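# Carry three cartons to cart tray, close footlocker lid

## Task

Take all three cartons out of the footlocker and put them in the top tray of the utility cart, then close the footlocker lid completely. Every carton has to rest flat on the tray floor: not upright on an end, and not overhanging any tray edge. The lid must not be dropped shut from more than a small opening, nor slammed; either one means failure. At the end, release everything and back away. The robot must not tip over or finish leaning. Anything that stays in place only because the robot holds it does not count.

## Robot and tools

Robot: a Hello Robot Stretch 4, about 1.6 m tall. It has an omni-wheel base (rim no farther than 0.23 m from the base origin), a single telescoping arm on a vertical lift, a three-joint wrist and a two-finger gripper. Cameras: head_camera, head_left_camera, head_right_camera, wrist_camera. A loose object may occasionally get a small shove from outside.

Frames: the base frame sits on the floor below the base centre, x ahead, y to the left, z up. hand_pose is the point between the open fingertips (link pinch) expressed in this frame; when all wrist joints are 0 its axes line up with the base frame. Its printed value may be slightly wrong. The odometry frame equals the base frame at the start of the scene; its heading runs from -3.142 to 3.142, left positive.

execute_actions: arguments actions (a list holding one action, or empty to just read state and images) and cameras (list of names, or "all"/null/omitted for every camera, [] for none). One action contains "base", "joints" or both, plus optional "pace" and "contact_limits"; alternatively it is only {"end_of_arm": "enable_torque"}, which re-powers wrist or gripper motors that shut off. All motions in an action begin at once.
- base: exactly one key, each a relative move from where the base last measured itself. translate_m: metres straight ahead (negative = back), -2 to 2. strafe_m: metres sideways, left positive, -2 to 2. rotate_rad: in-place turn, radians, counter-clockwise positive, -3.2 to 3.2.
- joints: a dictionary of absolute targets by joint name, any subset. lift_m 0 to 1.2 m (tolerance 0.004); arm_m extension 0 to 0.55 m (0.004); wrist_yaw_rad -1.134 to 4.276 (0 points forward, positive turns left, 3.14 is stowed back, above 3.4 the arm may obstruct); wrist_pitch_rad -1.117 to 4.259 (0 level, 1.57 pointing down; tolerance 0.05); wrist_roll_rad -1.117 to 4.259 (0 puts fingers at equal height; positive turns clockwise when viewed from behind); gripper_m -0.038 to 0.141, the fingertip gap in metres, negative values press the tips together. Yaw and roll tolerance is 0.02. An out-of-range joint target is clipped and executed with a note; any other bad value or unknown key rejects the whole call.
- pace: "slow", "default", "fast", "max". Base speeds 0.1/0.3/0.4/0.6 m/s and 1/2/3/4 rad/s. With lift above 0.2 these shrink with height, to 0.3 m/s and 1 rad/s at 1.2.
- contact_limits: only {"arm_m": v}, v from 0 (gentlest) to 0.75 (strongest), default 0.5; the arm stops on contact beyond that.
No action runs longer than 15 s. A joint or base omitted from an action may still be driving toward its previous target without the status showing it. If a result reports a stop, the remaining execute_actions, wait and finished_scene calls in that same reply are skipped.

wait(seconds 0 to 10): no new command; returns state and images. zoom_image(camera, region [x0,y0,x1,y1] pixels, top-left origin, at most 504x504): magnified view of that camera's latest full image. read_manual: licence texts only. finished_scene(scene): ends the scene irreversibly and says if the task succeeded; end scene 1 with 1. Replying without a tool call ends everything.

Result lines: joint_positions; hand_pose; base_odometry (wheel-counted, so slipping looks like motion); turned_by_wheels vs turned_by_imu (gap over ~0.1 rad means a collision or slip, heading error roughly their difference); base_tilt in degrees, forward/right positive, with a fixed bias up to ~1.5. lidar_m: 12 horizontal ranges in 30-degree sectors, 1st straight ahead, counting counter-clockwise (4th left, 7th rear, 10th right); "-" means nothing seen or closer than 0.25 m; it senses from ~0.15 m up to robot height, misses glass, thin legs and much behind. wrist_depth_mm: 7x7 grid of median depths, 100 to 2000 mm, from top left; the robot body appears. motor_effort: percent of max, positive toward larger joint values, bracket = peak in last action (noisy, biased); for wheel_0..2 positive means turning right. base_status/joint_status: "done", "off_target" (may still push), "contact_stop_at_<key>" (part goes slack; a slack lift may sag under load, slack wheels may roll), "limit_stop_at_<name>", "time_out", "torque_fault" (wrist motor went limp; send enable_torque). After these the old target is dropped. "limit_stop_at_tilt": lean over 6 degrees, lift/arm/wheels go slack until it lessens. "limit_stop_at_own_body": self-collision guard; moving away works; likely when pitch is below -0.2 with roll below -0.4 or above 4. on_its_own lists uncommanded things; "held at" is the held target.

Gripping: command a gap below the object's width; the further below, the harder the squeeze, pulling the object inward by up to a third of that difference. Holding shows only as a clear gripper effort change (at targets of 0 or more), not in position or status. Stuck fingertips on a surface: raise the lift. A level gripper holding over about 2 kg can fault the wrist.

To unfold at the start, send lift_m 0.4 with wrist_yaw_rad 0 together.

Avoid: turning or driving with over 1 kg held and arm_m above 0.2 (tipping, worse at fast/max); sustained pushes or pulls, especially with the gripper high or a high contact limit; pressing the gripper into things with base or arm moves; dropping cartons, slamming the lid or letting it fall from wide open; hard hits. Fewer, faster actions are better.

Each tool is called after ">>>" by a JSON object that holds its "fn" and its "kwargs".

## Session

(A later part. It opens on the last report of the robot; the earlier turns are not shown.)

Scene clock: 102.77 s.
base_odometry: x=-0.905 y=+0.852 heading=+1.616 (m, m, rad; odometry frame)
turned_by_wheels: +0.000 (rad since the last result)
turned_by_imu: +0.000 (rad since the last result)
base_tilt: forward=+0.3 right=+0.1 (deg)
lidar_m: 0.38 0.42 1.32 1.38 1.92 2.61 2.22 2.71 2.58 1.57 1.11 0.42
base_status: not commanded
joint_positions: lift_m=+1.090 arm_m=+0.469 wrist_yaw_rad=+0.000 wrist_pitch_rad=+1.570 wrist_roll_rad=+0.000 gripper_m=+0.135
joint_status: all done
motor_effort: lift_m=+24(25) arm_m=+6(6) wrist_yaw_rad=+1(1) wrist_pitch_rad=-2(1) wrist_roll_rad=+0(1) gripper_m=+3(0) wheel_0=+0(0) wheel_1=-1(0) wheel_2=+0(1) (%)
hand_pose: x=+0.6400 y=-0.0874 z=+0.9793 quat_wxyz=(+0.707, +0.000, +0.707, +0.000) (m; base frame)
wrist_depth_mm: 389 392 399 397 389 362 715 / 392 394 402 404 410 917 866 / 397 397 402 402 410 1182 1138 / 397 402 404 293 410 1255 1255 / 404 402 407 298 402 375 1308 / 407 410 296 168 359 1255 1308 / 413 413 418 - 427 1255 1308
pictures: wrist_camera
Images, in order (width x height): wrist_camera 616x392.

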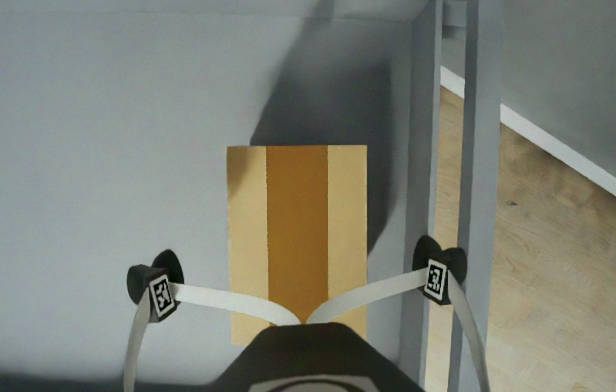

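>>> {"fn": "execute_actions", "kwargs": {"actions": [{"joints":{"arm_m":0.05},"base":{"rotate_rad":0.017},"pace":"fast"}], "cameras": []}}

>>> {"fn": "execute_actions", "kwargs": {"actions": [{"joints":{"lift_m":0.6,"wrist_roll_rad":0.42,"gripper_m":0.141},"base":{"translate_m":-1.97},"pace":"max"}], "cameras": []}}

>>> {"fn": "execute_actions", "kwargs": {"actions": [{"base":{"rotate_rad":2.61},"pace":"fast"}], "cameras": ["head_camera"]}}

>>> {"fn": "execute_actions", "kwargs": {"actions": [{"joints":{"arm_m":0.517},"pace":"fast"}], "cameras": ["wrist_camera"]}}

Scene clock: 108.03 s.
base_odometry: x=-0.905 y=+0.852 heading=+1.633 (m, m, rad; odometry frame)
turned_by_wheels: +0.017 (rad since the last result)
turned_by_imu: +0.016 (rad since the last result)
base_tilt: forward=+0.3 right=+0.1 (deg)
lidar_m: 0.38 0.42 1.31 1.41 1.99 2.60 2.24 2.68 2.58 1.56 1.12 0.40
base_status: done
joint_positions: lift_m=+1.090 arm_m=+0.051 wrist_yaw_rad=+0.000 wrist_pitch_rad=+1.570 wrist_roll_rad=+0.000 gripper_m=+0.135
joint_status: all done
motor_effort: lift_m=+24(25) arm_m=-6(12) wrist_yaw_rad=+0(1) wrist_pitch_rad=+0(2) wrist_roll_rad=+1(1) gripper_m=+4(1) wheel_0=-1(3) wheel_1=-2(4) wheel_2=+0(4) (%)
hand_pose: x=+0.2222 y=-0.0874 z=+0.9793 quat_wxyz=(+0.707, +0.000, +0.707, +0.000) (m; base frame)
wrist_depth_mm: 373 384 377 397 375 1205 1182 / 707 707 723 723 1229 1182 1229 / 1205 1182 1182 1182 1229 1229 1255 / 1182 1205 1205 1205 1229 1229 1255 / 1182 1229 1008 1025 1205 1229 1281 / 1205 1205 1008 167 1229 1229 1308 / 1205 1255 1229 - 1281 1281 1308
pictures: none
No camera images: the call's "cameras" was empty. Leave "cameras" out to get every camera's image.

Scene clock: 115.43 s.
base_odometry: x=-0.783 y=-1.115 heading=+1.633 (m, m, rad; odometry frame)
turned_by_wheels: +0.000 (rad since the last result)
turned_by_imu: -0.002 (rad since the last result)
base_tilt: forward=+0.3 right=+0.2 (deg)
lidar_m: 2.34 2.47 2.37 1.28 0.39 0.36 0.44 0.58 2.35 1.83 2.34 2.79
base_status: done
joint_positions: lift_m=+0.600 arm_m=+0.051 wrist_yaw_rad=+0.000 wrist_pitch_rad=+1.570 wrist_roll_rad=+0.420 gripper_m=+0.141
joint_status: all done
motor_effort: lift_m=+15(18) arm_m=-6(6) wrist_yaw_rad=+1(1) wrist_pitch_rad=-1(0) wrist_roll_rad=+1(9) gripper_m=+3(1) wheel_0=-1(7) wheel_1=-1(6) wheel_2=+0(11) (%)
hand_pose: x=+0.2222 y=-0.0874 z=+0.4901 quat_wxyz=(+0.692, +0.147, +0.691, -0.147) (m; base frame)
wrist_depth_mm: 676 683 699 691 707 723 723 / 691 683 699 715 723 732 732 / 691 699 699 715 723 741 732 / 691 707 715 715 741 741 750 / 699 707 723 508 569 750 759 / 707 715 512 168 521 759 768 / 715 723 512 - 530 759 778
pictures: none
No camera images: the call's "cameras" was empty. Leave "cameras" out to get every camera's image.

Scene clock: 117.63 s.
base_odometry: x=-0.783 y=-1.115 heading=-2.040 (m, m, rad; odometry frame)
turned_by_wheels: +2.610 (rad since the last result)
turned_by_imu: +2.622 (rad since the last result)
base_tilt: forward=+0.2 right=+0.1 (deg)
lidar_m: 0.38 0.41 0.58 2.32 1.85 2.33 2.79 2.35 2.42 2.36 1.29 0.43
base_status: done
joint_positions: lift_m=+0.600 arm_m=+0.051 wrist_yaw_rad=+0.000 wrist_pitch_rad=+1.570 wrist_roll_rad=+0.420 gripper_m=+0.141
joint_status: not commanded
motor_effort: lift_m=+18(18) arm_m=-6(6) wrist_yaw_rad=-1(1) wrist_pitch_rad=+0(1) wrist_roll_rad=+2(2) gripper_m=+0(2) wheel_0=-1(10) wheel_1=+2(8) wheel_2=+2(7) (%)
hand_pose: x=+0.2223 y=-0.0874 z=+0.4899 quat_wxyz=(+0.692, +0.147, +0.691, -0.147) (m; base frame)
wrist_depth_mm: 661 668 647 427 707 732 723 / 661 661 452 707 715 732 741 / 410 517 707 707 732 732 732 / 621 707 715 723 723 741 741 / 699 707 707 512 564 741 759 / 699 715 508 169 525 750 768 / 715 723 512 - 525 759 768
pictures: head_camera
Images, in order (width x height): head_camera 420x560.

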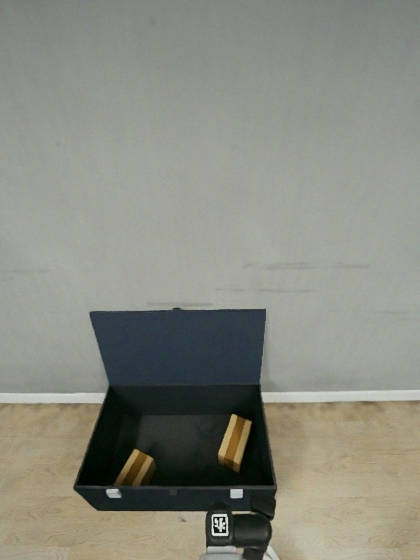

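Scene clock: 119.67 s.
base_odometry: x=-0.783 y=-1.115 heading=-2.040 (m, m, rad; odometry frame)
turned_by_wheels: +0.000 (rad since the last result)
turned_by_imu: +0.000 (rad since the last result)
base_tilt: forward=+0.2 right=+0.1 (deg)
lidar_m: 0.39 0.40 0.60 2.33 1.83 2.33 2.80 2.33 2.42 2.37 1.30 0.40
base_status: not commanded
joint_positions: lift_m=+0.600 arm_m=+0.516 wrist_yaw_rad=+0.000 wrist_pitch_rad=+1.570 wrist_roll_rad=+0.420 gripper_m=+0.141
joint_status: all done
motor_effort: lift_m=+18(18) arm_m=+6(5) wrist_yaw_rad=+0(1) wrist_pitch_rad=+0(0) wrist_roll_rad=+1(2) gripper_m=+0(3) wheel_0=-1(1) wheel_1=+2(2) wheel_2=+1(1) (%)
hand_pose: x=+0.6871 y=-0.0874 z=+0.4899 quat_wxyz=(+0.692, +0.147, +0.691, -0.147) (m; base frame)
wrist_depth_mm: 223 256 294 353 707 715 723 / 267 314 370 508 715 723 741 / 340 415 683 691 521 723 741 / 500 676 683 580 535 741 741 / 683 683 699 580 661 750 750 / 683 683 699 169 634 750 759 / 654 683 715 - 535 496 768
pictures: wrist_camera
Images, in order (width x height): wrist_camera 616x392.

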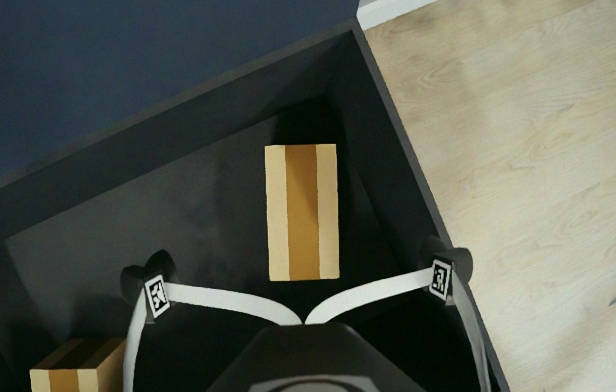

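>>> {"fn": "execute_actions", "kwargs": {"actions": [{"joints":{"lift_m":0.3,"wrist_roll_rad":0.4},"base":{"strafe_m":-0.007},"pace":"fast"}], "cameras": ["wrist_camera"]}}

Scene clock: 122.20 s.
base_odometry: x=-0.789 y=-1.111 heading=-2.040 (m, m, rad; odometry frame)
turned_by_wheels: +0.000 (rad since the last result)
turned_by_imu: +0.000 (rad since the last result)
base_tilt: forward=+0.3 right=+0.1 (deg)
lidar_m: 0.38 0.41 0.56 2.35 1.85 2.32 2.79 2.34 2.44 2.35 1.31 0.39
base_status: done
joint_positions: lift_m=+0.300 arm_m=+0.516 wrist_yaw_rad=+0.000 wrist_pitch_rad=+1.570 wrist_roll_rad=+0.400 gripper_m=+0.141
joint_status: all done
motor_effort: lift_m=+14(16) arm_m=+6(6) wrist_yaw_rad=-1(1) wrist_pitch_rad=+1(1) wrist_roll_rad=-1(0) gripper_m=-2(2) wheel_0=+0(9) wheel_1=-1(7) wheel_2=+0(1) (%)
hand_pose: x=+0.6871 y=-0.0874 z=+0.1901 quat_wxyz=(+0.693, +0.141, +0.693, -0.140) (m; base frame)
wrist_depth_mm: 170 204 244 310 263 175 - / 218 272 362 389 309 190 151 / 312 379 384 272 307 212 164 / 379 387 389 274 368 242 178 / 384 387 392 277 282 244 195 / 387 387 394 169 410 278 218 / 392 394 399 - 413 359 243
pictures: wrist_camera
Images, in order (width x height): wrist_camera 616x392.

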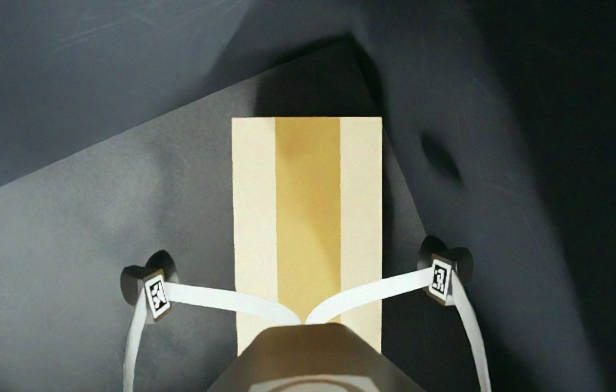

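>>> {"fn": "execute_actions", "kwargs": {"actions": [{"joints":{"lift_m":0.21}}], "cameras": ["wrist_camera"]}}

>>> {"fn": "execute_actions", "kwargs": {"actions": [{"joints":{"gripper_m":0.05}}], "cameras": ["wrist_camera"]}}

>>> {"fn": "execute_actions", "kwargs": {"actions": [{"joints":{"lift_m":0.6}}], "cameras": ["wrist_camera"]}}

Scene clock: 126.10 s.
base_odometry: x=-0.789 y=-1.111 heading=-2.040 (m, m, rad; odometry frame)
turned_by_wheels: +0.000 (rad since the last result)
turned_by_imu: +0.000 (rad since the last result)
base_tilt: forward=+0.3 right=+0.2 (deg)
lidar_m: 0.38 0.42 0.58 2.35 1.87 2.34 2.82 2.34 2.46 2.35 1.30 0.40
base_status: not commanded
joint_positions: lift_m=+0.211 arm_m=+0.516 wrist_yaw_rad=+0.000 wrist_pitch_rad=+1.570 wrist_roll_rad=+0.400 gripper_m=+0.141
joint_status: all done
motor_effort: lift_m=+13(15) arm_m=+6(6) wrist_yaw_rad=-1(1) wrist_pitch_rad=-2(3) wrist_roll_rad=+0(0) gripper_m=+2(1) wheel_0=+0(0) wheel_1=-1(1) wheel_2=+0(0) (%)
hand_pose: x=+0.6869 y=-0.0874 z=+0.1003 quat_wxyz=(+0.693, +0.141, +0.693, -0.140) (m; base frame)
wrist_depth_mm: 171 204 244 296 262 173 - / 217 272 294 297 252 188 150 / 289 294 182 183 186 211 163 / 294 297 183 185 188 238 176 / 296 298 186 187 190 231 195 / 300 300 188 186 191 274 217 / 303 304 307 - 194 320 241
pictures: wrist_camera
Images, in order (width x height): wrist_camera 616x392.

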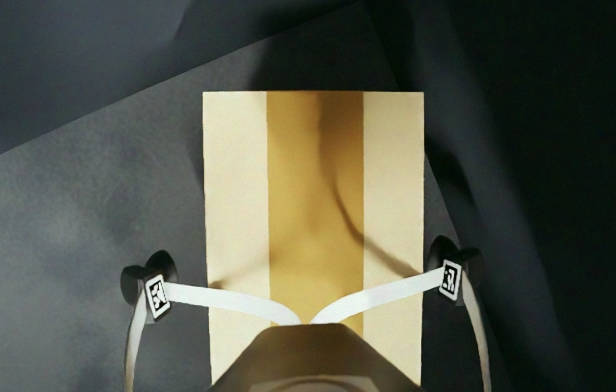

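Scene clock: 128.03 s.
base_odometry: x=-0.789 y=-1.111 heading=-2.040 (m, m, rad; odometry frame)
turned_by_wheels: +0.000 (rad since the last result)
turned_by_imu: +0.000 (rad since the last result)
base_tilt: forward=+0.3 right=+0.2 (deg)
lidar_m: 0.38 0.41 0.56 2.34 1.86 2.33 2.78 2.34 2.45 2.36 1.29 0.41
base_status: not commanded
joint_positions: lift_m=+0.210 arm_m=+0.516 wrist_yaw_rad=+0.000 wrist_pitch_rad=+1.570 wrist_roll_rad=+0.400 gripper_m=+0.050
joint_status: all done
motor_effort: lift_m=+15(15) arm_m=+6(6) wrist_yaw_rad=-1(1) wrist_pitch_rad=-1(2) wrist_roll_rad=+1(0) gripper_m=-22(22) wheel_0=+0(0) wheel_1=-1(1) wheel_2=+0(0) (%)
hand_pose: x=+0.6870 y=-0.0874 z=+0.1001 quat_wxyz=(+0.693, +0.141, +0.693, -0.140) (m; base frame)
wrist_depth_mm: 172 205 245 293 264 175 - / 218 273 291 296 264 190 151 / 289 294 167 169 171 213 164 / 291 297 169 170 173 240 177 / 296 297 171 173 175 262 195 / 298 181 172 173 176 238 220 / 300 304 173 - 248 319 242
pictures: wrist_camera
Images, in order (width x height): wrist_camera 616x392.

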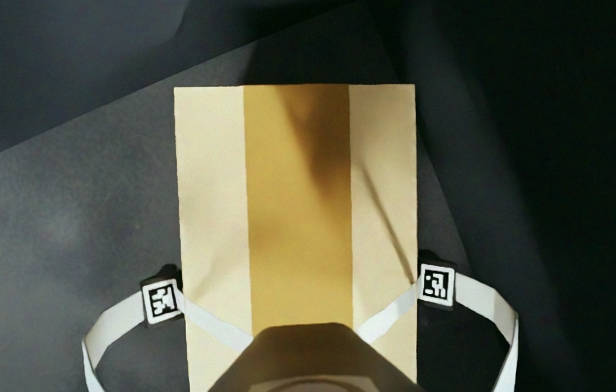

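Scene clock: 130.60 s.
base_odometry: x=-0.789 y=-1.111 heading=-2.040 (m, m, rad; odometry frame)
turned_by_wheels: +0.000 (rad since the last result)
turned_by_imu: +0.000 (rad since the last result)
base_tilt: forward=+0.2 right=+0.1 (deg)
lidar_m: 0.34 0.41 0.58 2.33 1.85 2.32 2.78 2.35 2.44 2.37 1.30 0.39
base_status: not commanded
joint_positions: lift_m=+0.599 arm_m=+0.516 wrist_yaw_rad=+0.000 wrist_pitch_rad=+1.570 wrist_roll_rad=+0.400 gripper_m=+0.050
joint_status: all done
motor_effort: lift_m=+25(25) arm_m=+6(6) wrist_yaw_rad=+0(1) wrist_pitch_rad=-2(0) wrist_roll_rad=+0(0) gripper_m=-22(21) wheel_0=+0(0) wheel_1=-1(1) wheel_2=+0(0) (%)
hand_pose: x=+0.6870 y=-0.0874 z=+0.4892 quat_wxyz=(+0.693, +0.141, +0.693, -0.140) (m; base frame)
wrist_depth_mm: 224 256 296 349 699 723 723 / 270 317 334 368 715 723 741 / 349 430 167 168 171 732 741 / 535 683 168 171 174 732 750 / 691 676 170 172 175 741 750 / 691 181 172 173 176 397 759 / 609 699 174 - 320 480 778
pictures: wrist_camera
Images, in order (width x height): wrist_camera 616x392.

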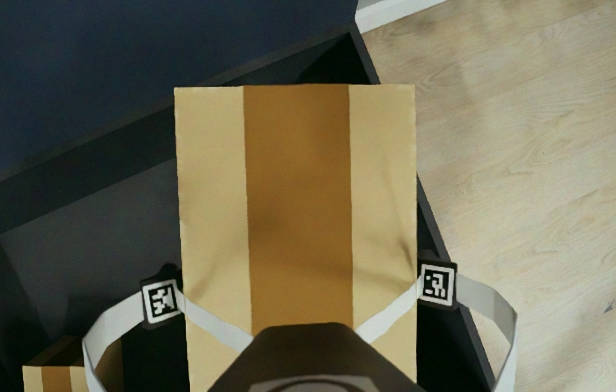

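>>> {"fn": "execute_actions", "kwargs": {"actions": [{"joints":{"arm_m":0.1,"wrist_roll_rad":0},"pace":"fast"}], "cameras": []}}

>>> {"fn": "execute_actions", "kwargs": {"actions": [{"base":{"rotate_rad":-2.505}}], "cameras": []}}

>>> {"fn": "execute_actions", "kwargs": {"actions": [{"joints":{"lift_m":1.1},"base":{"translate_m":1.975},"pace":"fast"}], "cameras": []}}

>>> {"fn": "execute_actions", "kwargs": {"actions": [{"joints":{"arm_m":0.47},"base":{"rotate_rad":-0.113}}], "cameras": ["wrist_camera","head_right_camera"]}}

Scene clock: 134.00 s.
base_odometry: x=-0.789 y=-1.111 heading=-2.040 (m, m, rad; odometry frame)
turned_by_wheels: +0.000 (rad since the last result)
turned_by_imu: +0.000 (rad since the last result)
base_tilt: forward=+0.2 right=+0.1 (deg)
lidar_m: 0.39 0.39 0.57 2.34 1.85 2.32 2.81 2.36 2.44 2.37 1.27 0.38
base_status: not commanded
joint_positions: lift_m=+0.599 arm_m=+0.101 wrist_yaw_rad=+0.000 wrist_pitch_rad=+1.570 wrist_roll_rad=+0.000 gripper_m=+0.050
joint_status: all done
motor_effort: lift_m=+25(25) arm_m=-6(10) wrist_yaw_rad=+1(1) wrist_pitch_rad=-1(1) wrist_roll_rad=+0(4) gripper_m=-23(23) wheel_0=+0(0) wheel_1=-1(1) wheel_2=+0(0) (%)
hand_pose: x=+0.2721 y=-0.0874 z=+0.4892 quat_wxyz=(+0.707, +0.000, +0.707, +0.000) (m; base frame)
wrist_depth_mm: 621 668 676 683 500 715 715 / 436 449 368 373 377 723 732 / 691 699 167 169 172 732 732 / 699 707 169 170 173 732 741 / 707 707 170 172 175 750 750 / 715 182 172 174 175 741 759 / 715 508 173 - 466 759 768
pictures: none
No camera images: the call's "cameras" was empty. Leave "cameras" out to get every camera's image.

Scene clock: 136.53 s.
base_odometry: x=-0.789 y=-1.111 heading=+1.738 (m, m, rad; odometry frame)
turned_by_wheels: -2.505 (rad since the last result)
turned_by_imu: -2.516 (rad since the last result)
base_tilt: forward=+0.3 right=+0.2 (deg)
lidar_m: 2.34 2.38 2.37 1.16 0.40 0.38 0.40 0.66 2.33 1.85 2.62 2.78
base_status: done
joint_positions: lift_m=+0.599 arm_m=+0.101 wrist_yaw_rad=+0.000 wrist_pitch_rad=+1.570 wrist_roll_rad=+0.000 gripper_m=+0.050
joint_status: not commanded
motor_effort: lift_m=+25(26) arm_m=-6(6) wrist_yaw_rad=+1(1) wrist_pitch_rad=+0(1) wrist_roll_rad=+0(1) gripper_m=-20(22) wheel_0=+2(7) wheel_1=+1(7) wheel_2=+0(8) (%)
hand_pose: x=+0.2723 y=-0.0874 z=+0.4892 quat_wxyz=(+0.708, +0.000, +0.707, +0.000) (m; base frame)
wrist_depth_mm: 676 691 699 707 707 723 723 / 683 699 691 699 707 723 732 / 691 699 167 168 171 723 732 / 699 707 168 170 173 732 741 / 707 707 170 172 174 741 759 / 715 182 172 173 176 750 759 / 715 508 173 - 466 759 759
pictures: none
No camera images: the call's "cameras" was empty. Leave "cameras" out to get every camera's image.

Scene clock: 142.77 s.
base_odometry: x=-1.119 y=+0.836 heading=+1.739 (m, m, rad; odometry frame)
turned_by_wheels: +0.000 (rad since the last result)
turned_by_imu: +0.001 (rad since the last result)
base_tilt: forward=+0.3 right=+0.1 (deg)
lidar_m: 0.33 0.46 1.15 1.29 1.95 2.48 2.21 2.81 2.74 1.57 0.51 0.37
base_status: done
joint_positions: lift_m=+1.100 arm_m=+0.101 wrist_yaw_rad=+0.000 wrist_pitch_rad=+1.570 wrist_roll_rad=+0.000 gripper_m=+0.050
joint_status: all done
motor_effort: lift_m=+25(26) arm_m=-6(6) wrist_yaw_rad=+1(1) wrist_pitch_rad=+0(1) wrist_roll_rad=+0(1) gripper_m=-23(22) wheel_0=+1(10) wheel_1=+0(6) wheel_2=+1(14) (%)
hand_pose: x=+0.2722 y=-0.0874 z=+0.9892 quat_wxyz=(+0.707, +0.000, +0.707, +0.000) (m; base frame)
wrist_depth_mm: 1138 399 407 410 415 415 424 / 1182 1160 357 342 366 421 427 / 1182 1205 167 169 171 750 1255 / 1205 1205 168 170 173 1255 1255 / 1205 1229 170 172 175 1255 1281 / 1255 182 172 173 176 1255 1281 / 1229 1255 173 - 723 1308 1308
pictures: none
No camera images: the call's "cameras" was empty. Leave "cameras" out to get every camera's image.

Scene clock: 144.97 s.
base_odometry: x=-1.119 y=+0.836 heading=+1.626 (m, m, rad; odometry frame)
turned_by_wheels: -0.113 (rad since the last result)
turned_by_imu: -0.113 (rad since the last result)
base_tilt: forward=+0.2 right=+0.1 (deg)
lidar_m: 0.39 0.43 1.14 1.21 1.73 2.48 2.24 3.71 2.76 1.73 0.56 0.40
base_status: done
joint_positions: lift_m=+1.100 arm_m=+0.469 wrist_yaw_rad=+0.000 wrist_pitch_rad=+1.569 wrist_roll_rad=+0.000 gripper_m=+0.050
joint_status: all done
motor_effort: lift_m=+25(25) arm_m=+6(4) wrist_yaw_rad=-1(0) wrist_pitch_rad=+2(1) wrist_roll_rad=+0(0) gripper_m=-22(23) wheel_0=+1(8) wheel_1=+2(5) wheel_2=+2(5) (%)
hand_pose: x=+0.6402 y=-0.0874 z=+0.9892 quat_wxyz=(+0.708, +0.000, +0.707, +0.000) (m; base frame)
wrist_depth_mm: 377 399 404 410 413 413 421 / 384 407 407 407 415 421 427 / 389 410 167 169 172 421 309 / 389 410 169 170 174 329 310 / 394 415 170 172 175 315 315 / 394 182 171 173 176 314 317 / 392 427 173 - 307 439 442
pictures: head_right_camera, wrist_camera
Images, in order (width x height): head_right_camera 420x672, wrist_camera 616x392.

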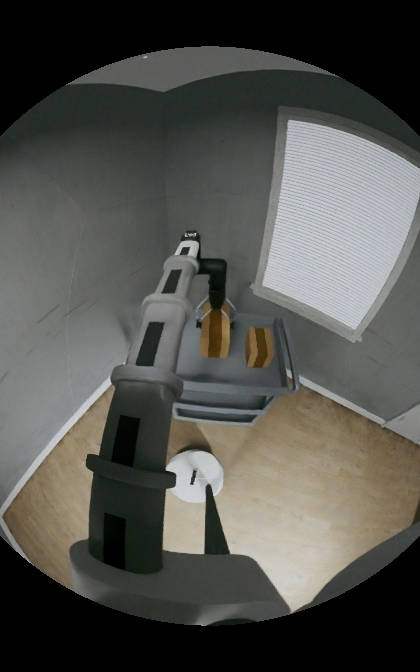

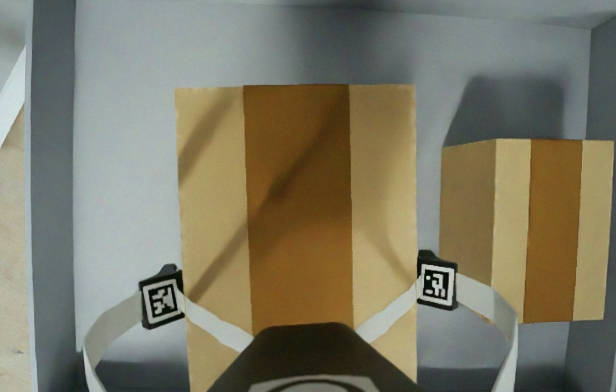

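>>> {"fn": "execute_actions", "kwargs": {"actions": [{"joints":{"lift_m":1.0},"base":{"strafe_m":-0.03}}], "cameras": []}}

>>> {"fn": "execute_actions", "kwargs": {"actions": [{"joints":{"lift_m":0.98},"pace":"slow"}], "cameras": ["wrist_camera"]}}

>>> {"fn": "execute_actions", "kwargs": {"actions": [{"joints":{"gripper_m":0.13}}], "cameras": ["wrist_camera"]}}

>>> {"fn": "execute_actions", "kwargs": {"actions": [{"joints":{"lift_m":1.08},"pace":"fast"}], "cameras": ["wrist_camera"]}}

Scene clock: 147.83 s.
base_odometry: x=-1.089 y=+0.837 heading=+1.626 (m, m, rad; odometry frame)
turned_by_wheels: +0.000 (rad since the last result)
turned_by_imu: +0.000 (rad since the last result)
base_tilt: forward=+0.3 right=+0.2 (deg)
lidar_m: 0.40 0.44 1.16 1.24 1.72 2.49 2.20 3.64 2.75 1.72 0.54 0.42
base_status: done
joint_positions: lift_m=+1.000 arm_m=+0.469 wrist_yaw_rad=+0.000 wrist_pitch_rad=+1.570 wrist_roll_rad=+0.000 gripper_m=+0.050
joint_status: all done
motor_effort: lift_m=+15(25) arm_m=+6(6) wrist_yaw_rad=+0(0) wrist_pitch_rad=+1(0) wrist_roll_rad=+0(0) gripper_m=-21(24) wheel_0=-2(9) wheel_1=+2(6) wheel_2=+0(2) (%)
hand_pose: x=+0.6402 y=-0.0874 z=+0.8900 quat_wxyz=(+0.708, +0.000, +0.707, +0.000) (m; base frame)
wrist_depth_mm: 303 304 307 312 315 319 322 / 304 307 309 312 317 322 324 / 309 310 167 169 171 310 208 / 312 314 169 170 173 268 209 / 314 319 170 173 175 252 211 / 319 182 172 173 176 222 212 / 322 324 173 - 255 336 214
pictures: none
No camera images: the call's "cameras" was empty. Leave "cameras" out to get every camera's image.

Scene clock: 148.77 s.
base_odometry: x=-1.089 y=+0.837 heading=+1.626 (m, m, rad; odometry frame)
turned_by_wheels: +0.000 (rad since the last result)
turned_by_imu: +0.000 (rad since the last result)
base_tilt: forward=+0.3 right=+0.2 (deg)
lidar_m: 0.38 0.43 1.18 1.24 1.74 2.48 2.22 3.65 2.72 1.72 0.57 0.37
base_status: not commanded
joint_positions: lift_m=+0.980 arm_m=+0.469 wrist_yaw_rad=+0.000 wrist_pitch_rad=+1.570 wrist_roll_rad=+0.000 gripper_m=+0.050
joint_status: all done
motor_effort: lift_m=+15(17) arm_m=+6(6) wrist_yaw_rad=+0(1) wrist_pitch_rad=+1(2) wrist_roll_rad=+0(0) gripper_m=-23(23) wheel_0=-2(2) wheel_1=+2(2) wheel_2=+0(0) (%)
hand_pose: x=+0.6402 y=-0.0874 z=+0.8701 quat_wxyz=(+0.708, +0.000, +0.707, +0.000) (m; base frame)
wrist_depth_mm: 285 287 289 293 296 298 301 / 287 290 291 293 297 301 304 / 289 293 167 168 171 301 205 / 291 296 169 170 173 268 200 / 296 298 170 172 175 251 200 / 298 182 172 173 176 221 198 / 298 304 173 - 245 314 198
pictures: wrist_camera
Images, in order (width x height): wrist_camera 616x392.

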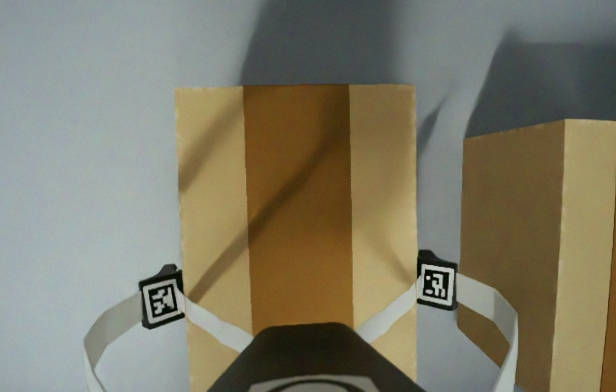

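Scene clock: 150.50 s.
base_odometry: x=-1.089 y=+0.837 heading=+1.626 (m, m, rad; odometry frame)
turned_by_wheels: +0.000 (rad since the last result)
turned_by_imu: +0.000 (rad since the last result)
base_tilt: forward=+0.2 right=+0.1 (deg)
lidar_m: 0.40 0.43 1.16 1.24 1.75 2.48 2.22 3.67 2.75 1.66 0.57 0.41
base_status: not commanded
joint_positions: lift_m=+0.980 arm_m=+0.469 wrist_yaw_rad=+0.000 wrist_pitch_rad=+1.570 wrist_roll_rad=+0.000 gripper_m=+0.130
joint_status: all done
motor_effort: lift_m=+15(15) arm_m=+6(6) wrist_yaw_rad=+1(1) wrist_pitch_rad=-2(6) wrist_roll_rad=+0(1) gripper_m=-1(21) wheel_0=-1(2) wheel_1=+2(2) wheel_2=+0(0) (%)
hand_pose: x=+0.6399 y=-0.0874 z=+0.8701 quat_wxyz=(+0.707, +0.000, +0.707, +0.000) (m; base frame)
wrist_depth_mm: 285 287 290 291 297 300 304 / 287 291 293 296 297 303 306 / 291 294 180 181 184 303 204 / 293 297 182 183 186 267 200 / 296 298 184 185 188 251 200 / 298 300 185 186 190 235 198 / 301 304 187 - 315 291 198
pictures: wrist_camera
Images, in order (width x height): wrist_camera 616x392.

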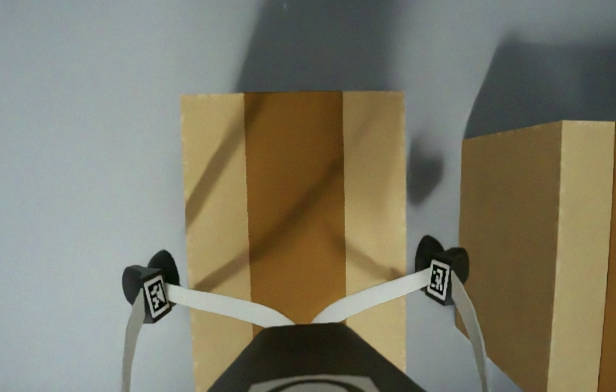

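Scene clock: 151.67 s.
base_odometry: x=-1.089 y=+0.837 heading=+1.626 (m, m, rad; odometry frame)
turned_by_wheels: +0.000 (rad since the last result)
turned_by_imu: +0.000 (rad since the last result)
base_tilt: forward=+0.3 right=+0.1 (deg)
lidar_m: 0.39 0.43 1.14 1.23 1.72 2.51 2.20 3.64 2.73 1.71 0.58 0.41
base_status: not commanded
joint_positions: lift_m=+1.080 arm_m=+0.469 wrist_yaw_rad=+0.000 wrist_pitch_rad=+1.570 wrist_roll_rad=+0.000 gripper_m=+0.130
joint_status: all done
motor_effort: lift_m=+24(25) arm_m=+6(6) wrist_yaw_rad=+0(1) wrist_pitch_rad=-1(1) wrist_roll_rad=+1(0) gripper_m=+0(1) wheel_0=-1(1) wheel_1=+2(2) wheel_2=+0(0) (%)
hand_pose: x=+0.6399 y=-0.0874 z=+0.9693 quat_wxyz=(+0.707, +0.000, +0.707, +0.000) (m; base frame)
wrist_depth_mm: 377 384 384 392 394 397 404 / 387 384 387 397 397 402 404 / 384 389 392 279 399 312 287 / 389 394 397 283 404 290 289 / 389 399 397 286 407 291 293 / 399 399 287 285 413 296 296 / 399 404 404 - 418 421 421
pictures: wrist_camera
Images, in order (width x height): wrist_camera 616x392.

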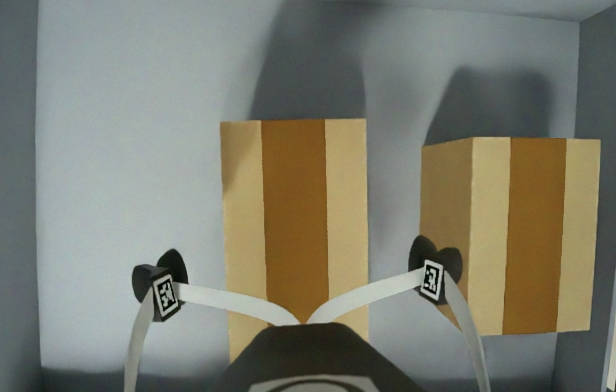

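>>> {"fn": "execute_actions", "kwargs": {"actions": [{"joints":{"arm_m":0.05},"base":{"translate_m":-0.3},"pace":"fast"}], "cameras": []}}

>>> {"fn": "execute_actions", "kwargs": {"actions": [{"joints":{"lift_m":0.6,"wrist_roll_rad":0.36,"gripper_m":0.141},"base":{"rotate_rad":0.328},"pace":"max"}], "cameras": []}}

>>> {"fn": "execute_actions", "kwargs": {"actions": [{"base":{"translate_m":-1.989},"pace":"max"}], "cameras": []}}

>>> {"fn": "execute_actions", "kwargs": {"actions": [{"base":{"rotate_rad":2.29},"pace":"fast"}], "cameras": ["head_camera"]}}

>>> {"fn": "execute_actions", "kwargs": {"actions": [{"joints":{"arm_m":0.4},"pace":"fast"}], "cameras": ["wrist_camera"]}}

Scene clock: 156.57 s.
base_odometry: x=-1.073 y=+0.538 heading=+1.626 (m, m, rad; odometry frame)
turned_by_wheels: +0.000 (rad since the last result)
turned_by_imu: -0.001 (rad since the last result)
base_tilt: forward=+0.3 right=+0.1 (deg)
lidar_m: 0.70 0.74 1.31 1.42 1.98 2.23 1.91 3.30 2.57 2.05 1.47 0.72
base_status: done
joint_positions: lift_m=+1.080 arm_m=+0.051 wrist_yaw_rad=+0.000 wrist_pitch_rad=+1.570 wrist_roll_rad=+0.000 gripper_m=+0.130
joint_status: all done
motor_effort: lift_m=+24(24) arm_m=-6(9) wrist_yaw_rad=+1(1) wrist_pitch_rad=-3(0) wrist_roll_rad=+0(0) gripper_m=+1(2) wheel_0=-1(8) wheel_1=-1(5) wheel_2=-1(9) (%)
hand_pose: x=+0.2221 y=-0.0874 z=+0.9693 quat_wxyz=(+0.707, +0.000, +0.707, +0.000) (m; base frame)
wrist_depth_mm: 1160 1138 1160 1160 1205 1182 1182 / 1160 1160 1182 1182 1205 1205 1205 / 1160 1182 1182 1205 1205 1229 1255 / 1182 1205 1205 1182 1229 1255 1255 / 1182 1182 991 1008 1205 1229 1255 / 1205 1205 991 842 1229 1255 1255 / 1229 1229 1229 - 1255 1308 1308
pictures: none
No camera images: the call's "cameras" was empty. Leave "cameras" out to get every camera's image.

Scene clock: 158.33 s.
base_odometry: x=-1.073 y=+0.538 heading=+1.953 (m, m, rad; odometry frame)
turned_by_wheels: +0.327 (rad since the last result)
turned_by_imu: +0.329 (rad since the last result)
base_tilt: forward=+0.3 right=+0.2 (deg)
lidar_m: 0.71 1.31 1.35 1.63 2.23 1.90 2.11 2.56 2.53 1.62 0.76 0.70
base_status: done
joint_positions: lift_m=+0.600 arm_m=+0.051 wrist_yaw_rad=+0.000 wrist_pitch_rad=+1.570 wrist_roll_rad=+0.360 gripper_m=+0.141
joint_status: all done
motor_effort: lift_m=+15(20) arm_m=-6(6) wrist_yaw_rad=+1(1) wrist_pitch_rad=+1(0) wrist_roll_rad=+1(5) gripper_m=+2(2) wheel_0=-3(2) wheel_1=-3(7) wheel_2=-1(6) (%)
hand_pose: x=+0.2222 y=-0.0874 z=+0.4900 quat_wxyz=(+0.696, +0.127, +0.695, -0.126) (m; base frame)
wrist_depth_mm: 683 683 699 699 715 715 723 / 683 691 699 707 707 723 732 / 699 699 715 715 723 723 750 / 691 707 715 715 741 741 759 / 699 715 603 512 732 750 750 / 707 715 508 169 521 741 768 / 715 715 508 - 530 768 768
pictures: none
No camera images: the call's "cameras" was empty. Leave "cameras" out to get every camera's image.

Scene clock: 164.03 s.
base_odometry: x=-0.331 y=-1.308 heading=+1.953 (m, m, rad; odometry frame)
turned_by_wheels: +0.000 (rad since the last result)
turned_by_imu: -0.003 (rad since the last result)
base_tilt: forward=+0.3 right=+0.1 (deg)
lidar_m: 2.57 2.85 0.78 0.48 0.40 0.43 1.21 1.82 1.63 1.40 2.61 2.79
base_status: done
joint_positions: lift_m=+0.600 arm_m=+0.051 wrist_yaw_rad=+0.000 wrist_pitch_rad=+1.570 wrist_roll_rad=+0.360 gripper_m=+0.141
joint_status: not commanded
motor_effort: lift_m=+16(16) arm_m=-6(6) wrist_yaw_rad=+0(0) wrist_pitch_rad=-1(1) wrist_roll_rad=+2(2) gripper_m=-2(1) wheel_0=-1(7) wheel_1=+1(8) wheel_2=-2(11) (%)
hand_pose: x=+0.2222 y=-0.0874 z=+0.4900 quat_wxyz=(+0.696, +0.127, +0.695, -0.126) (m; base frame)
wrist_depth_mm: 691 691 699 699 707 723 732 / 683 691 699 715 715 732 741 / 683 699 707 715 732 732 741 / 691 707 715 715 732 741 750 / 707 707 707 512 741 741 741 / 715 715 512 169 521 750 759 / 715 715 508 - 530 768 759
pictures: none
No camera images: the call's "cameras" was empty. Leave "cameras" out to get every camera's image.

Scene clock: 166.13 s.
base_odometry: x=-0.331 y=-1.308 heading=-2.040 (m, m, rad; odometry frame)
turned_by_wheels: +2.290 (rad since the last result)
turned_by_imu: +2.300 (rad since the last result)
base_tilt: forward=+0.3 right=+0.2 (deg)
lidar_m: 0.43 1.01 1.44 1.84 1.41 1.58 2.72 2.58 2.70 2.84 0.59 0.45
base_status: done
joint_positions: lift_m=+0.600 arm_m=+0.051 wrist_yaw_rad=+0.000 wrist_pitch_rad=+1.570 wrist_roll_rad=+0.360 gripper_m=+0.141
joint_status: not commanded
motor_effort: lift_m=+16(16) arm_m=-6(6) wrist_yaw_rad=+0(1) wrist_pitch_rad=+0(1) wrist_roll_rad=+2(2) gripper_m=+0(2) wheel_0=-1(9) wheel_1=-2(7) wheel_2=+1(10) (%)
hand_pose: x=+0.2223 y=-0.0874 z=+0.4900 quat_wxyz=(+0.696, +0.127, +0.695, -0.126) (m; base frame)
wrist_depth_mm: 427 473 407 496 654 723 715 / 683 469 591 715 723 723 741 / 691 699 707 707 723 732 741 / 691 707 715 723 741 750 750 / 699 715 715 512 723 750 750 / 715 715 508 169 517 759 759 / 723 723 512 - 530 759 778
pictures: head_camera
Images, in order (width x height): head_camera 420x560.

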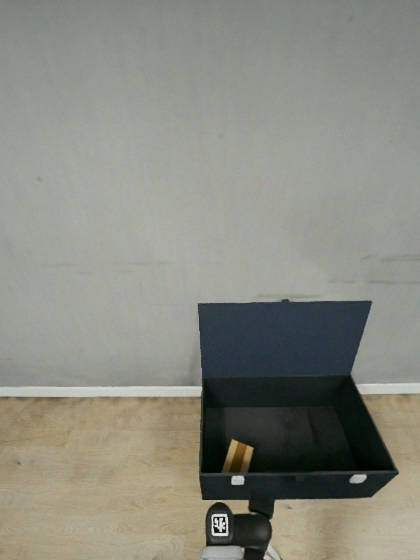

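Scene clock: 167.93 s.
base_odometry: x=-0.331 y=-1.308 heading=-2.040 (m, m, rad; odometry frame)
turned_by_wheels: +0.000 (rad since the last result)
turned_by_imu: +0.000 (rad since the last result)
base_tilt: forward=+0.3 right=+0.1 (deg)
lidar_m: 0.43 1.00 1.41 1.83 1.40 1.60 2.74 2.60 2.69 2.87 0.62 0.45
base_status: not commanded
joint_positions: lift_m=+0.600 arm_m=+0.399 wrist_yaw_rad=+0.000 wrist_pitch_rad=+1.570 wrist_roll_rad=+0.360 gripper_m=+0.141
joint_status: all done
motor_effort: lift_m=+15(16) arm_m=+6(8) wrist_yaw_rad=-1(1) wrist_pitch_rad=+0(0) wrist_roll_rad=+1(2) gripper_m=+1(2) wheel_0=-1(1) wheel_1=-2(2) wheel_2=+1(1) (%)
hand_pose: x=+0.5701 y=-0.0874 z=+0.4900 quat_wxyz=(+0.696, +0.127, +0.695, -0.126) (m; base frame)
wrist_depth_mm: 539 500 609 676 691 699 699 / 691 517 676 683 699 699 707 / 691 462 683 683 707 707 715 / 683 466 691 580 699 661 508 / 699 459 661 580 539 430 750 / 715 715 445 169 750 750 750 / 723 723 413 - 759 759 768
pictures: wrist_camera
Images, in order (width x height): wrist_camera 616x392.

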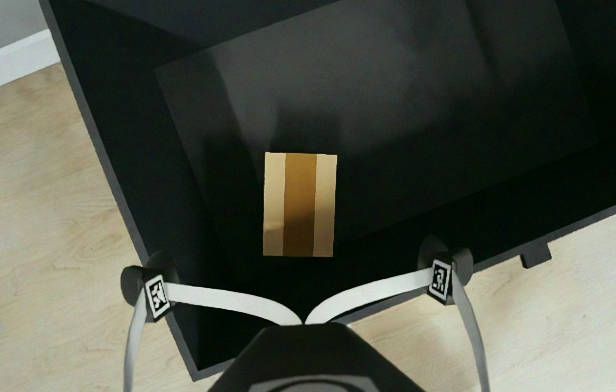

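>>> {"fn": "execute_actions", "kwargs": {"actions": [{"joints":{"lift_m":0.3,"wrist_roll_rad":0.38,"arm_m":0.418},"base":{"strafe_m":-0.01},"pace":"fast"}], "cameras": ["wrist_camera"]}}

>>> {"fn": "execute_actions", "kwargs": {"actions": [{"joints":{"lift_m":0.21}}], "cameras": ["wrist_camera"]}}

Scene clock: 170.60 s.
base_odometry: x=-0.340 y=-1.303 heading=-2.040 (m, m, rad; odometry frame)
turned_by_wheels: +0.000 (rad since the last result)
turned_by_imu: +0.000 (rad since the last result)
base_tilt: forward=+0.4 right=+0.1 (deg)
lidar_m: 0.42 1.02 1.42 1.87 1.43 1.60 2.75 2.56 2.69 2.85 0.60 0.44
base_status: done
joint_positions: lift_m=+0.300 arm_m=+0.417 wrist_yaw_rad=+0.000 wrist_pitch_rad=+1.570 wrist_roll_rad=+0.380 gripper_m=+0.141
joint_status: all done
motor_effort: lift_m=+15(15) arm_m=+6(12) wrist_yaw_rad=+0(0) wrist_pitch_rad=+0(1) wrist_roll_rad=+1(1) gripper_m=+0(0) wheel_0=-3(11) wheel_1=+1(13) wheel_2=+0(1) (%)
hand_pose: x=+0.5880 y=-0.0874 z=+0.1901 quat_wxyz=(+0.695, +0.133, +0.694, -0.133) (m; base frame)
wrist_depth_mm: 368 377 382 384 387 394 397 / 332 379 384 387 392 394 402 / 303 382 387 389 397 402 402 / 274 382 389 274 399 407 410 / 250 336 392 278 281 407 379 / 231 274 394 169 329 314 290 / 214 281 399 - 298 265 239
pictures: wrist_camera
Images, in order (width x height): wrist_camera 616x392.

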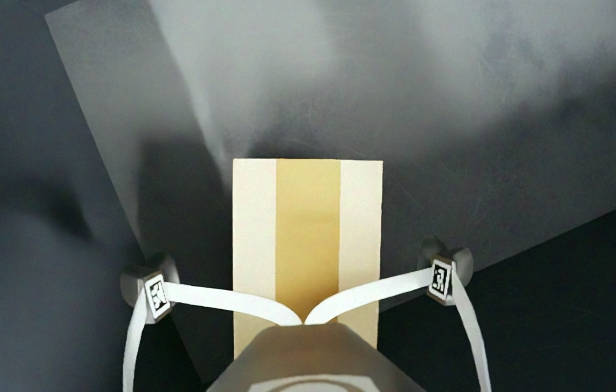

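Scene clock: 171.97 s.
base_odometry: x=-0.340 y=-1.303 heading=-2.040 (m, m, rad; odometry frame)
turned_by_wheels: +0.000 (rad since the last result)
turned_by_imu: +0.000 (rad since the last result)
base_tilt: forward=+0.2 right=+0.0 (deg)
lidar_m: 0.41 1.01 1.42 1.85 1.44 1.63 2.75 2.59 2.72 2.84 0.64 0.45
base_status: not commanded
joint_positions: lift_m=+0.211 arm_m=+0.417 wrist_yaw_rad=+0.000 wrist_pitch_rad=+1.570 wrist_roll_rad=+0.380 gripper_m=+0.141
joint_status: all done
motor_effort: lift_m=+13(14) arm_m=+6(6) wrist_yaw_rad=+0(0) wrist_pitch_rad=-1(3) wrist_roll_rad=+1(1) gripper_m=+0(1) wheel_0=-3(3) wheel_1=+1(1) wheel_2=+0(0) (%)
hand_pose: x=+0.5879 y=-0.0874 z=+0.1003 quat_wxyz=(+0.695, +0.133, +0.694, -0.133) (m; base frame)
wrist_depth_mm: 285 289 293 296 300 304 307 / 289 291 294 298 303 307 310 / 290 294 297 301 303 307 312 / 277 297 184 185 188 312 317 / 253 298 186 186 190 314 319 / 231 277 187 187 191 315 290 / 216 283 306 - 227 262 240
pictures: wrist_camera
Images, in order (width x height): wrist_camera 616x392.

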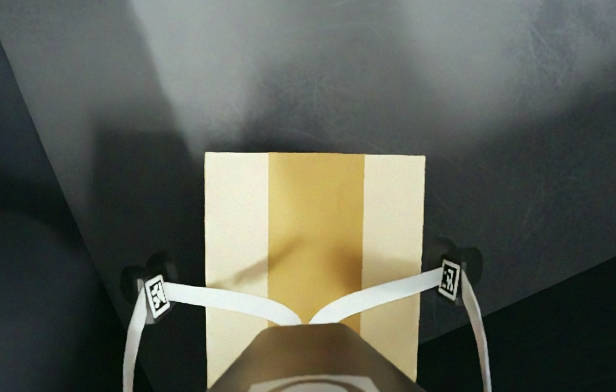

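>>> {"fn": "execute_actions", "kwargs": {"actions": [{"joints":{"gripper_m":0.05}}], "cameras": []}}

>>> {"fn": "execute_actions", "kwargs": {"actions": [{"joints":{"lift_m":0.6},"pace":"fast"}], "cameras": ["wrist_camera"]}}

>>> {"fn": "execute_actions", "kwargs": {"actions": [{"joints":{"arm_m":0.1,"wrist_roll_rad":0},"base":{"translate_m":-0.3},"pace":"fast"}], "cameras": []}}

>>> {"fn": "execute_actions", "kwargs": {"actions": [{"base":{"rotate_rad":-2.104},"pace":"fast"}], "cameras": []}}

>>> {"fn": "execute_actions", "kwargs": {"actions": [{"joints":{"lift_m":1.1},"base":{"translate_m":1.964},"pace":"max"}], "cameras": []}}

>>> {"fn": "execute_actions", "kwargs": {"actions": [{"base":{"rotate_rad":-0.509}}], "cameras": ["head_right_camera"]}}

>>> {"fn": "execute_actions", "kwargs": {"actions": [{"joints":{"arm_m":0.46},"base":{"translate_m":0.2}}], "cameras": ["wrist_camera","head_right_camera"]}}

Scene clock: 175.77 s.
base_odometry: x=-0.340 y=-1.303 heading=-2.040 (m, m, rad; odometry frame)
turned_by_wheels: +0.000 (rad since the last result)
turned_by_imu: +0.000 (rad since the last result)
base_tilt: forward=+0.3 right=+0.1 (deg)
lidar_m: 0.42 1.00 1.43 1.85 1.43 1.59 2.74 2.58 2.69 2.85 0.64 0.43
base_status: not commanded
joint_positions: lift_m=+0.210 arm_m=+0.417 wrist_yaw_rad=+0.000 wrist_pitch_rad=+1.570 wrist_roll_rad=+0.380 gripper_m=+0.050
joint_status: all done
motor_effort: lift_m=+15(15) arm_m=+6(6) wrist_yaw_rad=+0(0) wrist_pitch_rad=+0(1) wrist_roll_rad=+1(1) gripper_m=-21(20) wheel_0=-3(3) wheel_1=+1(1) wheel_2=+0(0) (%)
hand_pose: x=+0.5880 y=-0.0874 z=+0.1001 quat_wxyz=(+0.695, +0.134, +0.694, -0.133) (m; base frame)
wrist_depth_mm: 285 287 290 294 298 301 304 / 287 290 293 296 300 304 307 / 289 291 296 300 303 307 310 / 273 294 168 171 173 310 314 / 251 298 170 172 175 314 317 / 230 182 172 173 177 278 289 / 214 301 174 - 220 265 239
pictures: none
No camera images: the call's "cameras" was empty. Leave "cameras" out to get every camera's image.

Scene clock: 177.83 s.
base_odometry: x=-0.340 y=-1.303 heading=-2.040 (m, m, rad; odometry frame)
turned_by_wheels: +0.000 (rad since the last result)
turned_by_imu: +0.000 (rad since the last result)
base_tilt: forward=+0.2 right=+0.2 (deg)
lidar_m: 0.42 1.02 1.42 1.85 1.46 1.57 2.73 2.58 2.69 2.85 0.60 0.44
base_status: not commanded
joint_positions: lift_m=+0.599 arm_m=+0.417 wrist_yaw_rad=+0.000 wrist_pitch_rad=+1.570 wrist_roll_rad=+0.380 gripper_m=+0.050
joint_status: all done
motor_effort: lift_m=+25(27) arm_m=+6(6) wrist_yaw_rad=+0(0) wrist_pitch_rad=+0(0) wrist_roll_rad=+1(1) gripper_m=-22(21) wheel_0=-3(3) wheel_1=+1(1) wheel_2=+0(0) (%)
hand_pose: x=+0.5880 y=-0.0874 z=+0.4892 quat_wxyz=(+0.695, +0.134, +0.694, -0.133) (m; base frame)
wrist_depth_mm: 397 477 569 676 691 699 707 / 603 554 668 683 691 699 707 / 683 484 683 683 699 723 715 / 683 452 168 170 173 715 535 / 707 462 170 172 175 449 436 / 707 181 172 174 176 750 750 / 707 723 174 - 466 750 768
pictures: wrist_camera
Images, in order (width x height): wrist_camera 616x392.

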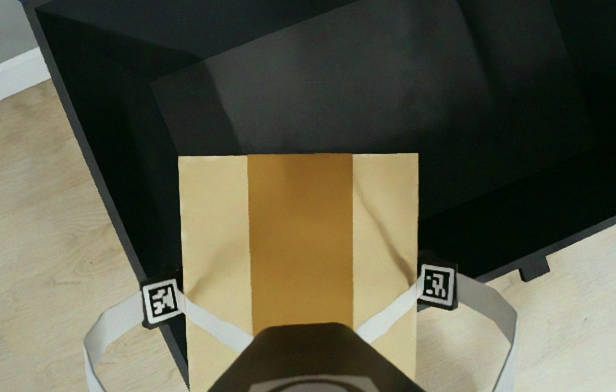

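Scene clock: 179.83 s.
base_odometry: x=-0.204 y=-1.036 heading=-2.040 (m, m, rad; odometry frame)
turned_by_wheels: +0.000 (rad since the last result)
turned_by_imu: -0.001 (rad since the last result)
base_tilt: forward=+0.3 right=+0.1 (deg)
lidar_m: 0.70 1.32 1.86 1.87 1.24 1.60 2.42 2.32 2.42 2.84 1.76 0.77
base_status: done
joint_positions: lift_m=+0.600 arm_m=+0.101 wrist_yaw_rad=+0.000 wrist_pitch_rad=+1.570 wrist_roll_rad=+0.000 gripper_m=+0.050
joint_status: all done
motor_effort: lift_m=+25(26) arm_m=-6(3) wrist_yaw_rad=+1(1) wrist_pitch_rad=-1(2) wrist_roll_rad=+0(3) gripper_m=-22(22) wheel_0=+0(8) wheel_1=+0(7) wheel_2=-1(12) (%)
hand_pose: x=+0.2721 y=-0.0874 z=+0.4892 quat_wxyz=(+0.707, +0.000, +0.707, +0.000) (m; base frame)
wrist_depth_mm: 683 691 691 707 715 707 715 / 691 683 699 715 715 715 732 / 691 707 699 715 723 723 741 / 707 707 168 170 173 732 750 / 715 715 170 172 175 741 759 / 715 182 172 173 176 741 750 / 715 508 174 - 466 750 768
pictures: none
No camera images: the call's "cameras" was empty. Leave "cameras" out to get every camera's image.

Scene clock: 181.83 s.
base_odometry: x=-0.204 y=-1.036 heading=+2.139 (m, m, rad; odometry frame)
turned_by_wheels: -2.104 (rad since the last result)
turned_by_imu: -2.114 (rad since the last result)
base_tilt: forward=+0.3 right=+0.1 (deg)
lidar_m: 2.38 2.85 1.76 0.72 0.73 1.31 1.83 1.85 1.22 1.56 2.41 2.32
base_status: done
joint_positions: lift_m=+0.600 arm_m=+0.101 wrist_yaw_rad=+0.000 wrist_pitch_rad=+1.569 wrist_roll_rad=+0.000 gripper_m=+0.050
joint_status: not commanded
motor_effort: lift_m=+25(25) arm_m=-6(6) wrist_yaw_rad=-1(1) wrist_pitch_rad=+3(2) wrist_roll_rad=+0(0) gripper_m=-23(24) wheel_0=+0(10) wheel_1=-2(9) wheel_2=-1(9) (%)
hand_pose: x=+0.2724 y=-0.0874 z=+0.4892 quat_wxyz=(+0.708, +0.000, +0.707, +0.000) (m; base frame)
wrist_depth_mm: 676 691 691 691 707 723 715 / 683 699 707 707 715 715 723 / 699 707 707 707 715 732 741 / 699 699 168 170 173 732 741 / 699 715 170 172 175 741 750 / 707 182 172 174 177 750 768 / 723 504 174 - 459 759 768
pictures: none
No camera images: the call's "cameras" was empty. Leave "cameras" out to get every camera's image.

Scene clock: 187.40 s.
base_odometry: x=-1.260 y=+0.620 heading=+2.139 (m, m, rad; odometry frame)
turned_by_wheels: +0.000 (rad since the last result)
turned_by_imu: +0.002 (rad since the last result)
base_tilt: forward=+0.3 right=+0.1 (deg)
lidar_m: 1.18 1.09 1.20 1.63 2.21 1.99 3.33 2.79 2.09 0.89 0.63 0.60
base_status: done
joint_positions: lift_m=+1.100 arm_m=+0.101 wrist_yaw_rad=+0.000 wrist_pitch_rad=+1.570 wrist_roll_rad=+0.000 gripper_m=+0.050
joint_status: all done
motor_effort: lift_m=+24(29) arm_m=-6(6) wrist_yaw_rad=+0(1) wrist_pitch_rad=+0(2) wrist_roll_rad=+0(0) gripper_m=-23(21) wheel_0=+0(8) wheel_1=+0(7) wheel_2=+1(14) (%)
hand_pose: x=+0.2722 y=-0.0874 z=+0.9893 quat_wxyz=(+0.707, +0.000, +0.707, +0.000) (m; base frame)
wrist_depth_mm: 1160 1182 1160 1160 991 741 750 / 1160 1182 1205 1229 1078 750 759 / 1182 1205 1205 1229 1229 1060 759 / 1160 1205 168 170 173 1255 1255 / 1229 1205 170 173 175 1255 1281 / 1229 182 172 173 176 1281 1281 / 1229 1229 174 - 732 1281 1308
pictures: none
No camera images: the call's "cameras" was empty. Leave "cameras" out to get every camera's image.

Scene clock: 188.93 s.
base_odometry: x=-1.260 y=+0.620 heading=+1.630 (m, m, rad; odometry frame)
turned_by_wheels: -0.509 (rad since the last result)
turned_by_imu: -0.511 (rad since the last result)
base_tilt: forward=+0.3 right=+0.1 (deg)
lidar_m: 0.62 1.17 1.10 1.20 1.67 2.21 1.97 3.30 2.77 2.08 0.84 0.65
base_status: done
joint_positions: lift_m=+1.100 arm_m=+0.101 wrist_yaw_rad=+0.000 wrist_pitch_rad=+1.570 wrist_roll_rad=+0.000 gripper_m=+0.050
joint_status: not commanded
motor_effort: lift_m=+24(24) arm_m=-6(6) wrist_yaw_rad=+0(1) wrist_pitch_rad=+0(1) wrist_roll_rad=+0(0) gripper_m=-24(20) wheel_0=+3(7) wheel_1=+0(5) wheel_2=+2(4) (%)
hand_pose: x=+0.2722 y=-0.0874 z=+0.9893 quat_wxyz=(+0.707, +0.000, +0.707, +0.000) (m; base frame)
wrist_depth_mm: 1182 1160 1182 1042 1060 878 1229 / 1160 1160 1182 1205 1182 1255 1229 / 1160 1205 1182 1229 1255 1255 1255 / 1182 1205 168 170 173 1255 1255 / 1182 1229 170 172 175 1255 1255 / 1205 182 171 174 176 1255 1281 / 1229 1229 174 - 723 1308 1281
pictures: head_right_camera
Images, in order (width x height): head_right_camera 420x672.

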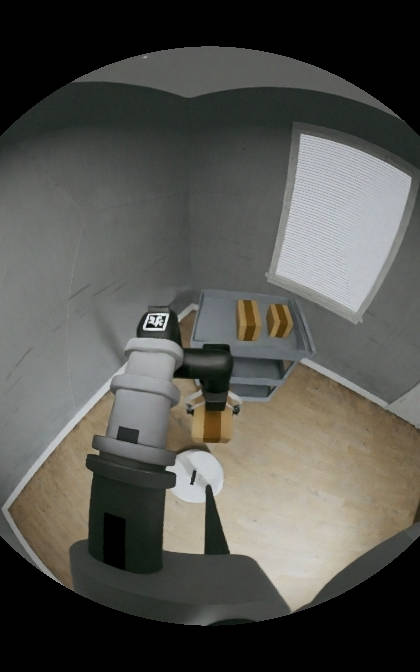

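Scene clock: 191.10 s.
base_odometry: x=-1.272 y=+0.820 heading=+1.630 (m, m, rad; odometry frame)
turned_by_wheels: +0.000 (rad since the last result)
turned_by_imu: +0.000 (rad since the last result)
base_tilt: forward=+0.3 right=+0.0 (deg)
lidar_m: 0.42 1.06 1.02 1.06 1.54 2.38 2.19 3.50 2.89 1.84 0.59 0.42
base_status: done
joint_positions: lift_m=+1.100 arm_m=+0.459 wrist_yaw_rad=+0.000 wrist_pitch_rad=+1.569 wrist_roll_rad=+0.000 gripper_m=+0.050
joint_status: all done
motor_effort: lift_m=+24(24) arm_m=+6(5) wrist_yaw_rad=+0(0) wrist_pitch_rad=+2(2) wrist_roll_rad=+1(0) gripper_m=-23(21) wheel_0=+1(6) wheel_1=+1(5) wheel_2=+0(10) (%)
hand_pose: x=+0.6302 y=-0.0874 z=+0.9893 quat_wxyz=(+0.708, +0.000, +0.707, +0.000) (m; base frame)
wrist_depth_mm: 976 1160 407 410 413 421 418 / 1078 1160 410 413 415 421 427 / 1182 1160 413 415 415 307 309 / 1182 1182 169 170 173 310 310 / 1229 1205 170 172 175 312 315 / 1205 182 172 173 176 314 317 / 1229 1229 174 - 296 439 445
pictures: head_right_camera, wrist_camera
Images, in order (width x height): head_right_camera 420x672, wrist_camera 616x392.

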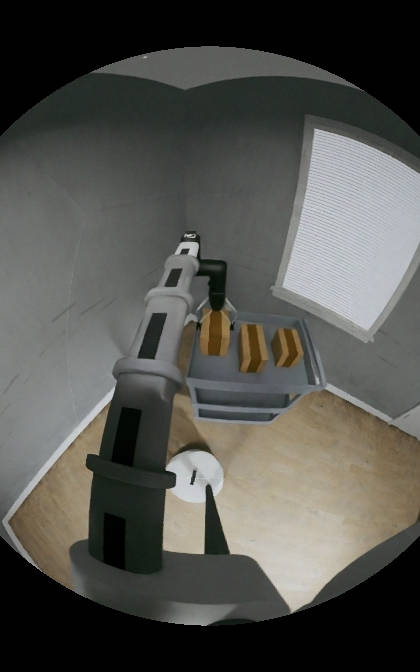

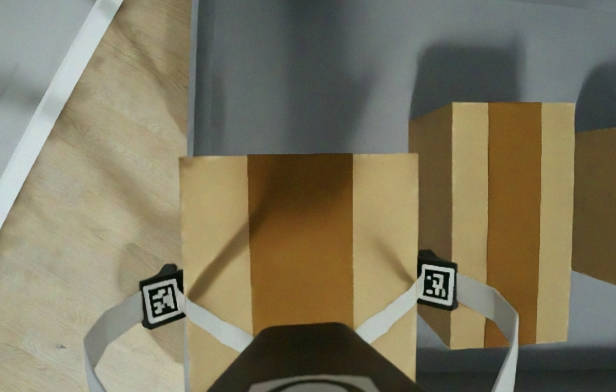

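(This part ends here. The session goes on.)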